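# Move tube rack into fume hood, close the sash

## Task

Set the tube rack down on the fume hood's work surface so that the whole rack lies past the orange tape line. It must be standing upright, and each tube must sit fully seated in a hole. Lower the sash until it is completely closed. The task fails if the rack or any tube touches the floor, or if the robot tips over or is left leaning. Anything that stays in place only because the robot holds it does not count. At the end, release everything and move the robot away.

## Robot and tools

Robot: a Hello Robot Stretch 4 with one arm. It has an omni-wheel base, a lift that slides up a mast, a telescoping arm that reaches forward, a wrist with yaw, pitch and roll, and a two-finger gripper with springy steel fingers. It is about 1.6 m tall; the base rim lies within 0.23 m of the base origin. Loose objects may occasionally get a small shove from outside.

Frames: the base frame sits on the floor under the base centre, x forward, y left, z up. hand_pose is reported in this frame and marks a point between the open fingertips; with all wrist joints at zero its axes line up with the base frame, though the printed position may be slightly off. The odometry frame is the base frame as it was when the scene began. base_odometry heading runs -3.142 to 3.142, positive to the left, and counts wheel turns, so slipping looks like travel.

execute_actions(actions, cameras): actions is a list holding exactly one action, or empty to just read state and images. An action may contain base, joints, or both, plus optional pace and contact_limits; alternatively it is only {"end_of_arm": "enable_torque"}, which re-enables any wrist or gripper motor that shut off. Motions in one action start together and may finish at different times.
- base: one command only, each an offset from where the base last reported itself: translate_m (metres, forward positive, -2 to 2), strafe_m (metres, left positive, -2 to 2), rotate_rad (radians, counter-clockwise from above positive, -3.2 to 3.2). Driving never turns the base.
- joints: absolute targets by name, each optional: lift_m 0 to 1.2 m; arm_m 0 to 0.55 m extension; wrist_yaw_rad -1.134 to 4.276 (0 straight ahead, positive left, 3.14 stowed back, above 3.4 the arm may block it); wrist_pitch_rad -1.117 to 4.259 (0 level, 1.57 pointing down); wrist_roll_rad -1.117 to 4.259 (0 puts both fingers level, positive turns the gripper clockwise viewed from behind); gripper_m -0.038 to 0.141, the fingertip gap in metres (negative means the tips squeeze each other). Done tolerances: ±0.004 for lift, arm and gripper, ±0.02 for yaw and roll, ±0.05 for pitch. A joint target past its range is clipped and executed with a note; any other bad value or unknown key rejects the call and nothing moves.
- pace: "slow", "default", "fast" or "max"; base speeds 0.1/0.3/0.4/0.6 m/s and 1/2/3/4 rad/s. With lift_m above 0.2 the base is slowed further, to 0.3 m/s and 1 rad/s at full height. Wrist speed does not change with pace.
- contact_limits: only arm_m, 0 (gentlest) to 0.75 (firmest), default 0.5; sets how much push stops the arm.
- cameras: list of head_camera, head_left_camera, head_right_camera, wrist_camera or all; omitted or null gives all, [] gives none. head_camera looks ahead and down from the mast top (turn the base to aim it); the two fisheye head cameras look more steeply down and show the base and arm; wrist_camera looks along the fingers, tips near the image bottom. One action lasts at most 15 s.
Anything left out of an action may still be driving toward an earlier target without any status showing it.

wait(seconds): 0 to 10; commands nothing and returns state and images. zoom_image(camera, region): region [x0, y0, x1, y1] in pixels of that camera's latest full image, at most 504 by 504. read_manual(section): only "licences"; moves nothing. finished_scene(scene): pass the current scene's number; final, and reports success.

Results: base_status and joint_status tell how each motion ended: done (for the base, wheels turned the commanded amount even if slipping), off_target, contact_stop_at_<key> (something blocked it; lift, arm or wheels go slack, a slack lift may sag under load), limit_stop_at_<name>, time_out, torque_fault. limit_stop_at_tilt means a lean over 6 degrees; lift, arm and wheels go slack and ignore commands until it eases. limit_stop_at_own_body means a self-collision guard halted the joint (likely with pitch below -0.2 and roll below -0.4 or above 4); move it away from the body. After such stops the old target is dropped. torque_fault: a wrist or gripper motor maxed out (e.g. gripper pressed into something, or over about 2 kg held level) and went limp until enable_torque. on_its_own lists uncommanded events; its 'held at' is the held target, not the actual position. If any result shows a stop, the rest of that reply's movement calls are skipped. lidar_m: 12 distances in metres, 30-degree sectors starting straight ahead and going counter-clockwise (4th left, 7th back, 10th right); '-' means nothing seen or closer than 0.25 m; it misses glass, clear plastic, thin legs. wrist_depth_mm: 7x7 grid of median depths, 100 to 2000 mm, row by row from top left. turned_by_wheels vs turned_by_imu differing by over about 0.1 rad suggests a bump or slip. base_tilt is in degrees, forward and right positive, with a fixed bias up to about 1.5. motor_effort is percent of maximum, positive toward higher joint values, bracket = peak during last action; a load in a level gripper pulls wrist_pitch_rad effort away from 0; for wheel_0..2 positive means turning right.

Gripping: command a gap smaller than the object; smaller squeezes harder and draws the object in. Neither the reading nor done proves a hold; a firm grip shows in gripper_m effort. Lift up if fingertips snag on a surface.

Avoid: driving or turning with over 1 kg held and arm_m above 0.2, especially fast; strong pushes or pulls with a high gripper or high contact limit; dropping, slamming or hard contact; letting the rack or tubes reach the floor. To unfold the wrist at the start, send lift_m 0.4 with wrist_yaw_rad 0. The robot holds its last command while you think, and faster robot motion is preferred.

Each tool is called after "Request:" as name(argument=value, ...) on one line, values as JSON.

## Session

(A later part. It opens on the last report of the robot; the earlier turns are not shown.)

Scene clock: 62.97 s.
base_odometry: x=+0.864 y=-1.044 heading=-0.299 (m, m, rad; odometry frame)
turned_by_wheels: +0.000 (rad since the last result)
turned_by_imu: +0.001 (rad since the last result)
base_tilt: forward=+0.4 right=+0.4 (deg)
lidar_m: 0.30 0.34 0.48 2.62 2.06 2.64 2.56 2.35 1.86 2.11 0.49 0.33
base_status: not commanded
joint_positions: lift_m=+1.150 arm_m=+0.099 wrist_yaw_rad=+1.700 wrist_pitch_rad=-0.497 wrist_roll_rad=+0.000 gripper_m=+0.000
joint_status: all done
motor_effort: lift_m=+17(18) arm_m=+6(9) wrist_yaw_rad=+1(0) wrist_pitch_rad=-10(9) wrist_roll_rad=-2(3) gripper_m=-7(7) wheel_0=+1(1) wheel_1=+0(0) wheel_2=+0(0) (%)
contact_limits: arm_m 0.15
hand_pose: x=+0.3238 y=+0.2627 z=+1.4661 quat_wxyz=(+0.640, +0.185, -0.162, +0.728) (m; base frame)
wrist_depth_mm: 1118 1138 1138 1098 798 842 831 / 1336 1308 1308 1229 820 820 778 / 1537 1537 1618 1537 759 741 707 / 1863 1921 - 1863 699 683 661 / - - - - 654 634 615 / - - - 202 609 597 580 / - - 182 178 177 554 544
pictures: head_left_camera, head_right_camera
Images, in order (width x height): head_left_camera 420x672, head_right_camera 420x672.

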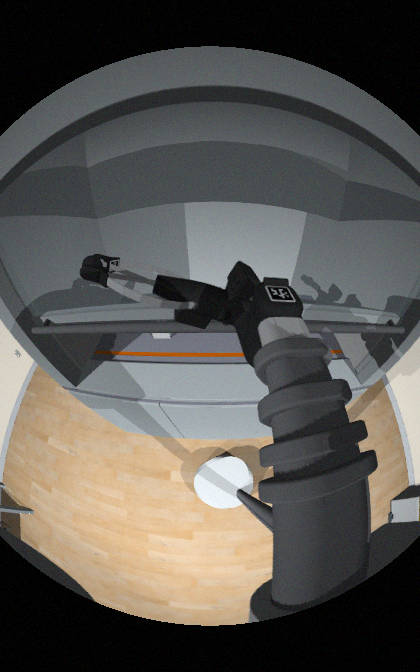

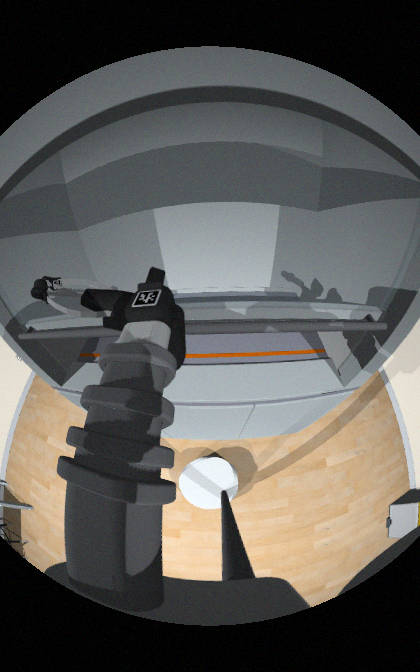

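Request:
execute_actions(actions=[{"joints": {"lift_m": 1.12}, "pace": "slow"}], cameras=["head_left_camera", "head_right_camera"])

Scene clock: 63.80 s.
base_odometry: x=+0.864 y=-1.044 heading=-0.299 (m, m, rad; odometry frame)
turned_by_wheels: +0.000 (rad since the last result)
turned_by_imu: +0.000 (rad since the last result)
base_tilt: forward=+0.5 right=+0.3 (deg)
lidar_m: 0.31 0.32 0.46 2.59 2.03 2.65 2.57 2.34 1.83 2.11 0.44 0.34
base_status: not commanded
joint_positions: lift_m=+1.136 arm_m=+0.099 wrist_yaw_rad=+1.700 wrist_pitch_rad=-0.498 wrist_roll_rad=+0.000 gripper_m=+0.000
joint_status: lift_m contact_stop (moved -0.014 of -0.030)
on_its_own: lift_m is slack since a contact_stop (your +1.120 is given up)
motor_effort: lift_m=+19(19) arm_m=+6(7) wrist_yaw_rad=-1(2) wrist_pitch_rad=-8(9) wrist_roll_rad=-3(2) gripper_m=-7(7) wheel_0=+1(1) wheel_1=+0(1) wheel_2=-1(1) (%)
hand_pose: x=+0.3238 y=+0.2626 z=+1.4523 quat_wxyz=(+0.640, +0.185, -0.162, +0.728) (m; base frame)
wrist_depth_mm: 1138 1160 1138 1118 831 842 842 / 1308 1336 1336 1308 809 820 778 / 1537 1576 1618 1576 759 750 741 / 1983 - 1808 1921 707 691 661 / - - - - 654 634 615 / - - - 202 615 585 580 / - - 182 179 177 554 544
pictures: head_left_camera, head_right_camera
Images, in order (width x height): head_left_camera 420x672, head_right_camera 420x672.

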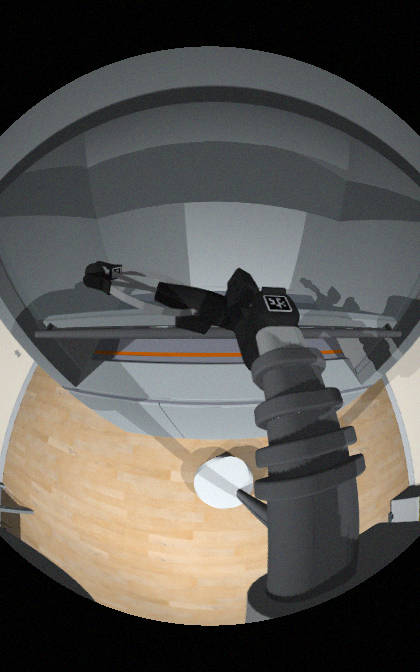

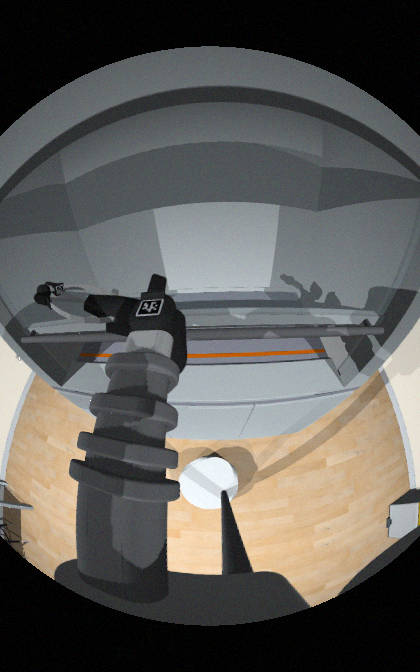

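Request:
execute_actions(actions=[{"joints": {"lift_m": 0.95}, "pace": "slow"}], cameras=["head_right_camera"])

Scene clock: 64.70 s.
base_odometry: x=+0.864 y=-1.044 heading=-0.299 (m, m, rad; odometry frame)
turned_by_wheels: +0.000 (rad since the last result)
turned_by_imu: +0.000 (rad since the last result)
base_tilt: forward=+0.4 right=+0.2 (deg)
lidar_m: 0.29 0.33 0.49 2.59 2.05 2.64 2.59 2.38 1.85 2.09 0.48 0.32
base_status: not commanded
joint_positions: lift_m=+1.117 arm_m=+0.099 wrist_yaw_rad=+1.700 wrist_pitch_rad=-0.498 wrist_roll_rad=+0.000 gripper_m=+0.000
joint_status: lift_m contact_stop (moved -0.019 of -0.186)
on_its_own: lift_m is slack since a contact_stop (your +0.950 is given up)
motor_effort: lift_m=+18(16) arm_m=+6(6) wrist_yaw_rad=-1(1) wrist_pitch_rad=-8(9) wrist_roll_rad=-2(2) gripper_m=-8(6) wheel_0=+1(1) wheel_1=+0(0) wheel_2=-2(2) (%)
hand_pose: x=+0.3238 y=+0.2626 z=+1.4330 quat_wxyz=(+0.640, +0.185, -0.162, +0.728) (m; base frame)
wrist_depth_mm: 1160 1138 1182 1118 820 854 854 / 1336 1336 1397 1336 842 809 778 / 1576 1576 1661 1618 759 741 723 / - 1863 1983 - 707 683 668 / - - - - 647 634 621 / - - - 202 615 585 574 / - - 183 179 177 554 535
pictures: head_right_camera
Images, in order (width x height): head_right_camera 420x672.

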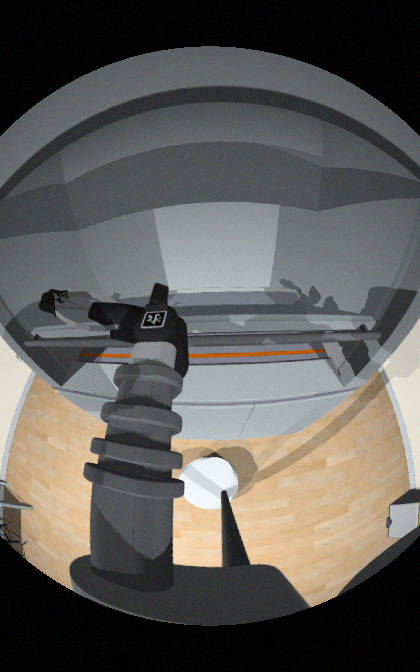

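Request:
execute_actions(actions=[{"joints": {"lift_m": 0.95}, "pace": "default"}], cameras=[])

Scene clock: 65.70 s.
base_odometry: x=+0.864 y=-1.044 heading=-0.299 (m, m, rad; odometry frame)
turned_by_wheels: +0.000 (rad since the last result)
turned_by_imu: +0.001 (rad since the last result)
base_tilt: forward=+0.3 right=+0.3 (deg)
lidar_m: 0.30 0.34 0.50 2.60 2.07 2.68 2.55 2.32 1.85 2.10 0.45 0.34
base_status: not commanded
joint_positions: lift_m=+1.096 arm_m=+0.099 wrist_yaw_rad=+1.700 wrist_pitch_rad=-0.498 wrist_roll_rad=+0.000 gripper_m=+0.000
joint_status: lift_m contact_stop (moved -0.021 of -0.167)
on_its_own: lift_m is slack since a contact_stop (your +0.950 is given up)
motor_effort: lift_m=+19(18) arm_m=+6(6) wrist_yaw_rad=+0(3) wrist_pitch_rad=-8(9) wrist_roll_rad=-3(3) gripper_m=-6(7) wheel_0=+1(1) wheel_1=-1(1) wheel_2=+0(2) (%)
hand_pose: x=+0.3239 y=+0.2626 z=+1.4115 quat_wxyz=(+0.640, +0.185, -0.163, +0.728) (m; base frame)
wrist_depth_mm: 1160 1182 1182 1118 866 878 854 / 1336 1397 1366 1336 842 809 778 / 1618 1618 1661 1618 759 741 723 / - - - - 715 676 661 / - - - - 647 627 615 / - - - 204 609 597 585 / - - 183 171 177 554 544
pictures: none
No camera images: the call's "cameras" was empty. Leave "cameras" out to get every camera's image.

Request:
execute_actions(actions=[{"joints": {"lift_m": 0.95}, "pace": "fast"}], cameras=[])

Scene clock: 66.77 s.
base_odometry: x=+0.864 y=-1.044 heading=-0.299 (m, m, rad; odometry frame)
turned_by_wheels: +0.000 (rad since the last result)
turned_by_imu: +0.003 (rad since the last result)
base_tilt: forward=+0.3 right=+0.4 (deg)
lidar_m: 0.29 0.33 0.48 2.61 2.03 2.67 2.57 2.34 1.85 2.10 0.46 0.32
base_status: not commanded
joint_positions: lift_m=+1.070 arm_m=+0.099 wrist_yaw_rad=+1.700 wrist_pitch_rad=-0.498 wrist_roll_rad=+0.000 gripper_m=+0.000
joint_status: lift_m contact_stop (moved -0.025 of -0.146)
on_its_own: lift_m is slack since a contact_stop (your +0.950 is given up)
motor_effort: lift_m=+19(17) arm_m=+5(6) wrist_yaw_rad=+0(3) wrist_pitch_rad=-8(10) wrist_roll_rad=-2(2) gripper_m=-8(8) wheel_0=+0(0) wheel_1=-1(1) wheel_2=+0(2) (%)
hand_pose: x=+0.3240 y=+0.2626 z=+1.3861 quat_wxyz=(+0.640, +0.185, -0.162, +0.728) (m; base frame)
wrist_depth_mm: 1205 1205 1229 1182 891 891 842 / 1397 1397 1397 1397 831 798 778 / 1661 1661 1708 1661 759 732 715 / - - - - 699 668 668 / - - - - 654 627 615 / - - - 202 609 585 574 / - - 183 172 177 554 539
pictures: none
No camera images: the call's "cameras" was empty. Leave "cameras" out to get every camera's image.

Request:
execute_actions(actions=[{"joints": {"lift_m": 0.95}, "pace": "max"}], cameras=["head_right_camera"])

Scene clock: 67.83 s.
base_odometry: x=+0.864 y=-1.044 heading=-0.299 (m, m, rad; odometry frame)
turned_by_wheels: +0.000 (rad since the last result)
turned_by_imu: +0.005 (rad since the last result)
base_tilt: forward=+0.6 right=+0.3 (deg)
lidar_m: 0.31 0.33 0.50 2.61 2.05 2.65 2.57 2.31 1.86 2.11 0.47 0.33
base_status: not commanded
joint_positions: lift_m=+1.027 arm_m=+0.099 wrist_yaw_rad=+1.700 wrist_pitch_rad=-0.498 wrist_roll_rad=+0.000 gripper_m=+0.000
joint_status: lift_m contact_stop (moved -0.044 of -0.120)
on_its_own: lift_m is slack since a contact_stop (your +0.950 is given up)
motor_effort: lift_m=+19(19) arm_m=+4(5) wrist_yaw_rad=-1(5) wrist_pitch_rad=-9(12) wrist_roll_rad=-2(2) gripper_m=-7(7) wheel_0=-1(0) wheel_1=-1(7) wheel_2=-1(5) (%)
hand_pose: x=+0.3243 y=+0.2626 z=+1.3425 quat_wxyz=(+0.640, +0.185, -0.163, +0.728) (m; base frame)
wrist_depth_mm: 1281 1255 1281 1205 931 878 854 / 1464 1464 1499 1464 831 788 778 / 1708 1708 1756 1661 759 723 715 / - - - - 699 668 654 / - - - - 640 627 615 / - - - 202 591 585 569 / - - 182 172 177 544 539
pictures: head_right_camera
Images, in order (width x height): head_right_camera 420x672.

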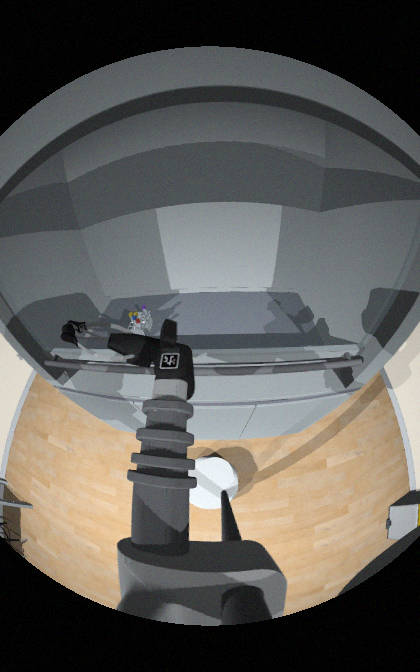

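Request:
execute_actions(actions=[{"joints": {"lift_m": 0.85}, "pace": "fast"}], cameras=[])

Scene clock: 69.20 s.
base_odometry: x=+0.864 y=-1.044 heading=-0.299 (m, m, rad; odometry frame)
turned_by_wheels: +0.000 (rad since the last result)
turned_by_imu: +0.004 (rad since the last result)
base_tilt: forward=+0.3 right=+0.3 (deg)
lidar_m: 0.29 0.34 0.50 2.61 2.05 2.65 2.54 2.33 1.85 2.11 0.46 0.29
base_status: not commanded
joint_positions: lift_m=+0.948 arm_m=+0.100 wrist_yaw_rad=+1.700 wrist_pitch_rad=-0.498 wrist_roll_rad=+0.000 gripper_m=+0.000
joint_status: lift_m contact_stop (moved -0.079 of -0.177)
on_its_own: lift_m is slack since a contact_stop (your +0.850 is given up)
motor_effort: lift_m=+19(18) arm_m=+2(3) wrist_yaw_rad=+0(3) wrist_pitch_rad=-9(11) wrist_roll_rad=-2(2) gripper_m=-8(8) wheel_0=-1(1) wheel_1=+0(6) wheel_2=-1(6) (%)
hand_pose: x=+0.3245 y=+0.2626 z=+1.2639 quat_wxyz=(+0.640, +0.185, -0.163, +0.728) (m; base frame)
wrist_depth_mm: 1336 1366 1366 1308 904 878 842 / 1499 1576 1576 1537 820 788 759 / 1863 1863 1863 1808 750 723 715 / - - - - 699 668 647 / - - - - 647 621 603 / - - - 202 603 585 569 / - - 183 179 178 549 525
pictures: none
No camera images: the call's "cameras" was empty. Leave "cameras" out to get every camera's image.

Request:
execute_actions(actions=[{"joints": {"lift_m": 0.85}, "pace": "slow"}], cameras=["head_camera", "head_right_camera"])

Scene clock: 70.63 s.
base_odometry: x=+0.864 y=-1.044 heading=-0.299 (m, m, rad; odometry frame)
turned_by_wheels: +0.000 (rad since the last result)
turned_by_imu: +0.002 (rad since the last result)
base_tilt: forward=+0.5 right=+0.4 (deg)
lidar_m: 0.31 0.35 0.48 2.61 2.05 2.66 2.58 2.31 1.88 2.09 0.46 0.32
base_status: not commanded
joint_positions: lift_m=+0.881 arm_m=+0.100 wrist_yaw_rad=+1.700 wrist_pitch_rad=-0.498 wrist_roll_rad=+0.000 gripper_m=+0.000
joint_status: lift_m contact_stop (moved -0.067 of -0.098)
on_its_own: lift_m is slack since a contact_stop (your +0.850 is given up)
motor_effort: lift_m=+19(19) arm_m=+3(2) wrist_yaw_rad=-1(2) wrist_pitch_rad=-8(10) wrist_roll_rad=-2(2) gripper_m=-8(7) wheel_0=-1(1) wheel_1=-2(2) wheel_2=+0(2) (%)
hand_pose: x=+0.3245 y=+0.2626 z=+1.1970 quat_wxyz=(+0.640, +0.185, -0.163, +0.728) (m; base frame)
wrist_depth_mm: 1430 1397 1430 1366 917 891 854 / 1661 1661 1661 1618 831 798 759 / - - - - 759 723 691 / - - - - 699 668 647 / - - - - 647 621 603 / - - - 203 597 580 564 / - - 183 179 177 544 530
pictures: head_camera, head_right_camera
Images, in order (width x height): head_camera 420x560, head_right_camera 420x672.

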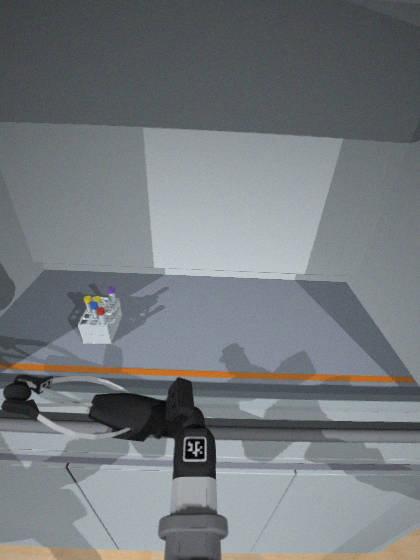

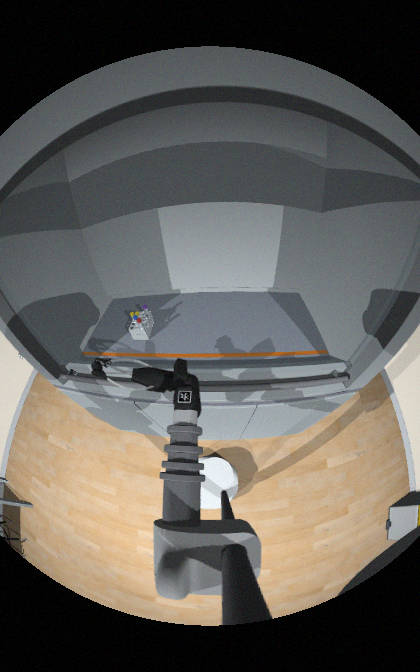

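Request:
execute_actions(actions=[{"joints": {"lift_m": 0.855}, "pace": "slow"}], cameras=[])

Request:
execute_actions(actions=[{"joints": {"lift_m": 0.835}, "pace": "slow"}], cameras=["head_camera"])

Scene clock: 71.83 s.
base_odometry: x=+0.864 y=-1.044 heading=-0.300 (m, m, rad; odometry frame)
turned_by_wheels: +0.000 (rad since the last result)
turned_by_imu: +0.000 (rad since the last result)
base_tilt: forward=+0.5 right=+0.3 (deg)
lidar_m: 0.29 0.32 0.49 2.59 2.04 2.67 2.59 2.31 1.87 2.09 0.45 0.31
base_status: not commanded
joint_positions: lift_m=+0.855 arm_m=+0.100 wrist_yaw_rad=+1.700 wrist_pitch_rad=-0.498 wrist_roll_rad=+0.000 gripper_m=+0.000
joint_status: all done
motor_effort: lift_m=+16(17) arm_m=+2(2) wrist_yaw_rad=-1(2) wrist_pitch_rad=-8(9) wrist_roll_rad=-2(2) gripper_m=-7(7) wheel_0=-1(1) wheel_1=-1(1) wheel_2=+0(1) (%)
hand_pose: x=+0.3244 y=+0.2627 z=+1.1712 quat_wxyz=(+0.640, +0.185, -0.162, +0.728) (m; base frame)
wrist_depth_mm: 1397 1397 1464 1430 931 878 831 / 1661 1661 1661 1661 820 798 759 / - - - - 759 723 691 / - - - - 699 668 640 / - - - - 640 621 603 / - - - 202 597 580 564 / - - 183 179 177 544 530
pictures: none
No camera images: the call's "cameras" was empty. Leave "cameras" out to get every camera's image.

Scene clock: 72.57 s.
base_odometry: x=+0.864 y=-1.044 heading=-0.299 (m, m, rad; odometry frame)
turned_by_wheels: +0.000 (rad since the last result)
turned_by_imu: +0.001 (rad since the last result)
base_tilt: forward=+0.3 right=+0.2 (deg)
lidar_m: 0.30 0.34 0.49 2.59 2.03 2.65 2.59 2.33 1.87 2.08 0.45 0.33
base_status: not commanded
joint_positions: lift_m=+0.843 arm_m=+0.100 wrist_yaw_rad=+1.700 wrist_pitch_rad=-0.498 wrist_roll_rad=+0.000 gripper_m=+0.000
joint_status: lift_m contact_stop (moved -0.013 of -0.020)
on_its_own: lift_m is slack since a contact_stop (your +0.835 is given up)
motor_effort: lift_m=+19(17) arm_m=+3(2) wrist_yaw_rad=-1(2) wrist_pitch_rad=-9(9) wrist_roll_rad=-2(2) gripper_m=-8(6) wheel_0=-1(1) wheel_1=+0(1) wheel_2=-1(2) (%)
hand_pose: x=+0.3244 y=+0.2626 z=+1.1586 quat_wxyz=(+0.640, +0.185, -0.163, +0.728) (m; base frame)
wrist_depth_mm: 1464 1430 1464 1430 917 878 842 / 1618 1661 1661 1661 820 788 768 / - - - - 750 723 699 / - - - - 691 676 654 / - - - - 647 615 597 / - - - 203 603 580 564 / - - 182 178 176 544 525
pictures: head_camera
Images, in order (width x height): head_camera 420x560.

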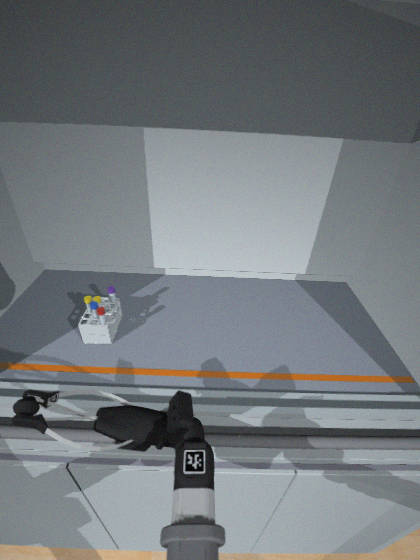

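Request:
execute_actions(actions=[{"joints": {"lift_m": 0.822}, "pace": "slow"}], cameras=[])

Scene clock: 74.27 s.
base_odometry: x=+0.864 y=-1.044 heading=-0.300 (m, m, rad; odometry frame)
turned_by_wheels: +0.000 (rad since the last result)
turned_by_imu: +0.001 (rad since the last result)
base_tilt: forward=+0.3 right=+0.4 (deg)
lidar_m: 0.31 0.33 0.50 2.60 2.05 2.69 2.59 2.30 1.87 2.09 0.46 0.34
base_status: not commanded
joint_positions: lift_m=+0.829 arm_m=+0.100 wrist_yaw_rad=+1.701 wrist_pitch_rad=-0.498 wrist_roll_rad=+0.000 gripper_m=+0.000
joint_status: lift_m contact_stop (moved -0.014 of -0.021)
on_its_own: lift_m is slack since a contact_stop (your +0.822 is given up)
motor_effort: lift_m=+15(20) arm_m=+2(2) wrist_yaw_rad=-2(2) wrist_pitch_rad=-8(9) wrist_roll_rad=-2(2) gripper_m=-7(7) wheel_0=+0(0) wheel_1=+0(0) wheel_2=-2(2) (%)
hand_pose: x=+0.3243 y=+0.2627 z=+1.1447 quat_wxyz=(+0.639, +0.185, -0.162, +0.728) (m; base frame)
wrist_depth_mm: 1430 1464 1464 1430 917 866 842 / 1661 1708 1708 1661 820 778 759 / - - - - 759 723 707 / - - - - 683 668 654 / - - - - 640 621 597 / - - - 203 591 580 564 / - - 183 179 177 539 530
pictures: none
No camera images: the call's "cameras" was empty. Leave "cameras" out to get every camera's image.

Request:
execute_actions(actions=[{"joints": {"lift_m": 0.81}, "pace": "slow"}], cameras=["head_camera"])

Scene clock: 75.17 s.
base_odometry: x=+0.864 y=-1.044 heading=-0.300 (m, m, rad; odometry frame)
turned_by_wheels: +0.000 (rad since the last result)
turned_by_imu: +0.002 (rad since the last result)
base_tilt: forward=+0.4 right=+0.4 (deg)
lidar_m: 0.31 0.34 0.49 2.59 2.02 2.65 2.58 2.31 1.86 2.11 0.43 0.30
base_status: not commanded
joint_positions: lift_m=+0.828 arm_m=+0.100 wrist_yaw_rad=+1.699 wrist_pitch_rad=-0.498 wrist_roll_rad=+0.000 gripper_m=+0.000
joint_status: lift_m contact_stop (moved +0.000 of -0.019)
on_its_own: lift_m is slack since a contact_stop (your +0.810 is given up)
motor_effort: lift_m=+14(16) arm_m=+2(3) wrist_yaw_rad=+3(3) wrist_pitch_rad=-9(8) wrist_roll_rad=-1(1) gripper_m=-7(8) wheel_0=+0(0) wheel_1=+0(0) wheel_2=-4(4) (%)
hand_pose: x=+0.3248 y=+0.2626 z=+1.1442 quat_wxyz=(+0.640, +0.185, -0.163, +0.728) (m; base frame)
wrist_depth_mm: 1464 1464 1464 1464 931 878 820 / 1708 1756 1756 1661 820 788 768 / - - - - 750 723 699 / - - - - 691 661 654 / - - - - 647 621 603 / - - - 202 597 580 564 / - - 183 178 177 539 525
pictures: head_camera
Images, in order (width x height): head_camera 420x560.

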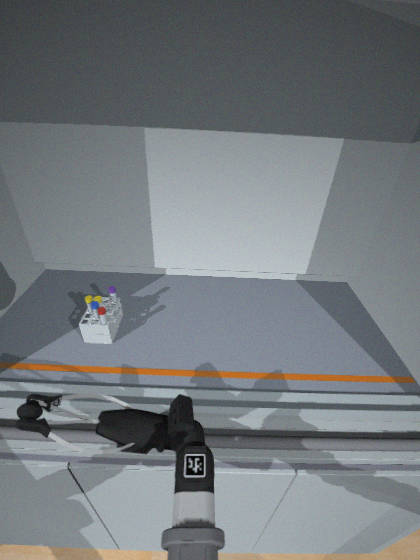

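Sash has bottomed out. Lift off and back away, then verify.

Request:
execute_actions(actions=[{"joints": {"lift_m": 0.87}, "pace": "fast"}], cameras=[])

Request:
execute_actions(actions=[{"base": {"translate_m": -0.45}, "joints": {"arm_m": 0.0}, "pace": "fast"}], cameras=["head_camera"])

Request:
zoom_image(camera="head_camera", region=[20, 200, 260, 360])

Scene clock: 76.20 s.
base_odometry: x=+0.864 y=-1.044 heading=-0.300 (m, m, rad; odometry frame)
turned_by_wheels: +0.000 (rad since the last result)
turned_by_imu: +0.000 (rad since the last result)
base_tilt: forward=+0.4 right=+0.2 (deg)
lidar_m: 0.32 0.32 0.48 2.60 2.02 2.65 2.56 2.31 1.89 2.09 0.47 0.35
base_status: not commanded
joint_positions: lift_m=+0.870 arm_m=+0.100 wrist_yaw_rad=+1.700 wrist_pitch_rad=-0.498 wrist_roll_rad=+0.000 gripper_m=+0.000
joint_status: all done
motor_effort: lift_m=+21(19) arm_m=+2(2) wrist_yaw_rad=+1(4) wrist_pitch_rad=-9(9) wrist_roll_rad=-1(2) gripper_m=-6(7) wheel_0=+0(0) wheel_1=+0(0) wheel_2=-3(4) (%)
hand_pose: x=+0.3246 y=+0.2626 z=+1.1858 quat_wxyz=(+0.640, +0.185, -0.163, +0.728) (m; base frame)
wrist_depth_mm: 1397 1464 1397 1430 917 878 842 / 1618 1618 1661 1618 831 788 759 / - - - - 759 715 699 / - - - - 707 668 654 / - - - - 647 615 609 / - - - 202 591 580 564 / - - 183 179 177 535 530
pictures: none
No camera images: the call's "cameras" was empty. Leave "cameras" out to get every camera's image.

Scene clock: 78.80 s.
base_odometry: x=+0.434 y=-0.911 heading=-0.300 (m, m, rad; odometry frame)
turned_by_wheels: +0.000 (rad since the last result)
turned_by_imu: +0.003 (rad since the last result)
base_tilt: forward=+0.3 right=+0.4 (deg)
lidar_m: 0.72 0.79 2.36 1.89 1.96 2.17 2.11 2.19 1.73 1.71 2.21 0.80
base_status: done
joint_positions: lift_m=+0.870 arm_m=+0.002 wrist_yaw_rad=+1.700 wrist_pitch_rad=-0.498 wrist_roll_rad=+0.000 gripper_m=+0.000
joint_status: all done
motor_effort: lift_m=+21(21) arm_m=-7(10) wrist_yaw_rad=-1(0) wrist_pitch_rad=-9(9) wrist_roll_rad=-2(2) gripper_m=-7(7) wheel_0=-2(6) wheel_1=-1(8) wheel_2=+0(12) (%)
hand_pose: x=+0.2268 y=+0.2627 z=+1.1858 quat_wxyz=(+0.640, +0.185, -0.162, +0.728) (m; base frame)
wrist_depth_mm: 1430 1430 1430 1430 1499 1464 866 / 1661 1661 1661 1661 1661 1708 866 / - - - 1921 - - - / - - - - - - - / - - - - - - - / - - - 203 - - - / - - 183 179 176 - -
pictures: head_camera
Images, in order (width x height): head_camera 420x560.

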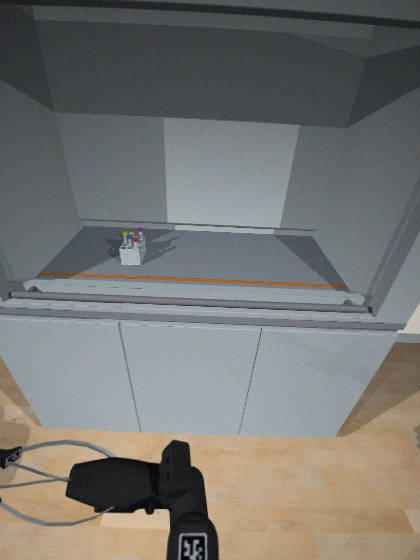

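Region (20, 200, 260, 360) of head_camera's 420x560 image, scaled by 2.100, with more detail than that image has.

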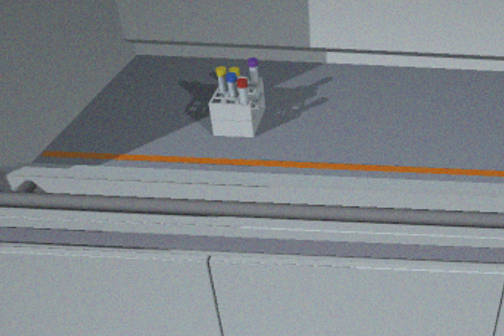

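Request:
execute_actions(actions=[{"joints": {"lift_m": 0.715, "wrist_yaw_rad": 0.0, "wrist_pitch_rad": 0.0}, "pace": "fast"}], cameras=["wrist_camera"])

Request:
zoom_image(camera="wrist_camera", region=[60, 110, 300, 250])

Scene clock: 80.50 s.
base_odometry: x=+0.434 y=-0.911 heading=-0.300 (m, m, rad; odometry frame)
turned_by_wheels: +0.000 (rad since the last result)
turned_by_imu: +0.001 (rad since the last result)
base_tilt: forward=+0.2 right=+0.3 (deg)
lidar_m: 0.76 0.81 2.38 1.89 1.94 2.19 2.12 2.21 1.75 1.71 2.17 0.80
base_status: not commanded
joint_positions: lift_m=+0.715 arm_m=+0.002 wrist_yaw_rad=+0.000 wrist_pitch_rad=+0.002 wrist_roll_rad=+0.000 gripper_m=+0.000
joint_status: all done
motor_effort: lift_m=+17(18) arm_m=-6(7) wrist_yaw_rad=-2(5) wrist_pitch_rad=-8(8) wrist_roll_rad=-2(2) gripper_m=-7(7) wheel_0=-2(2) wheel_1=-1(1) wheel_2=+0(0) (%)
hand_pose: x=+0.4613 y=-0.0873 z=+0.8927 quat_wxyz=(+1.000, +0.000, +0.001, +0.000) (m; base frame)
wrist_depth_mm: 1118 1182 1182 1205 1182 1060 715 / 1118 1182 1182 1205 1205 1042 715 / 1118 1160 1182 1182 1205 1042 723 / 609 603 559 554 559 559 564 / 549 544 544 549 549 544 549 / 544 544 544 202 549 549 549 / 544 544 182 179 177 544 549
pictures: wrist_camera
Images, in order (width x height): wrist_camera 616x392.

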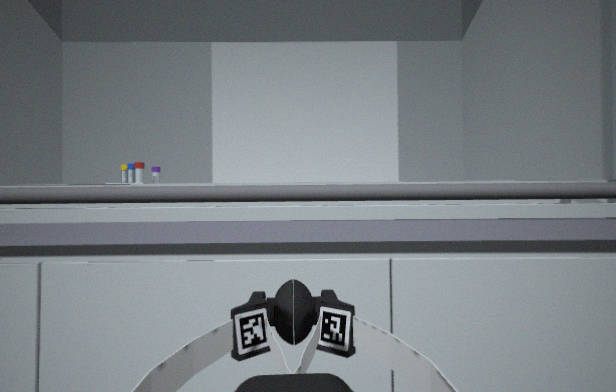

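Region (60, 110, 300, 250) of wrist_camera's 616x392 image, scaled by 2.100; it fills the top 294 rows of this view, and the rest is white.

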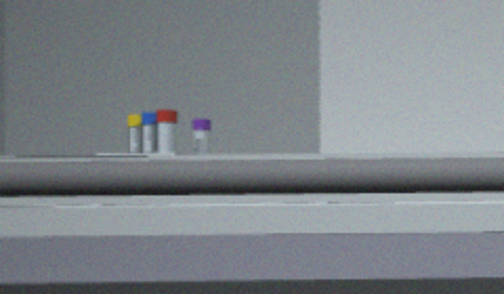

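The sash is shut with no gap.

Request:
finished_scene(scene=1)

The scene is finished: the task was done.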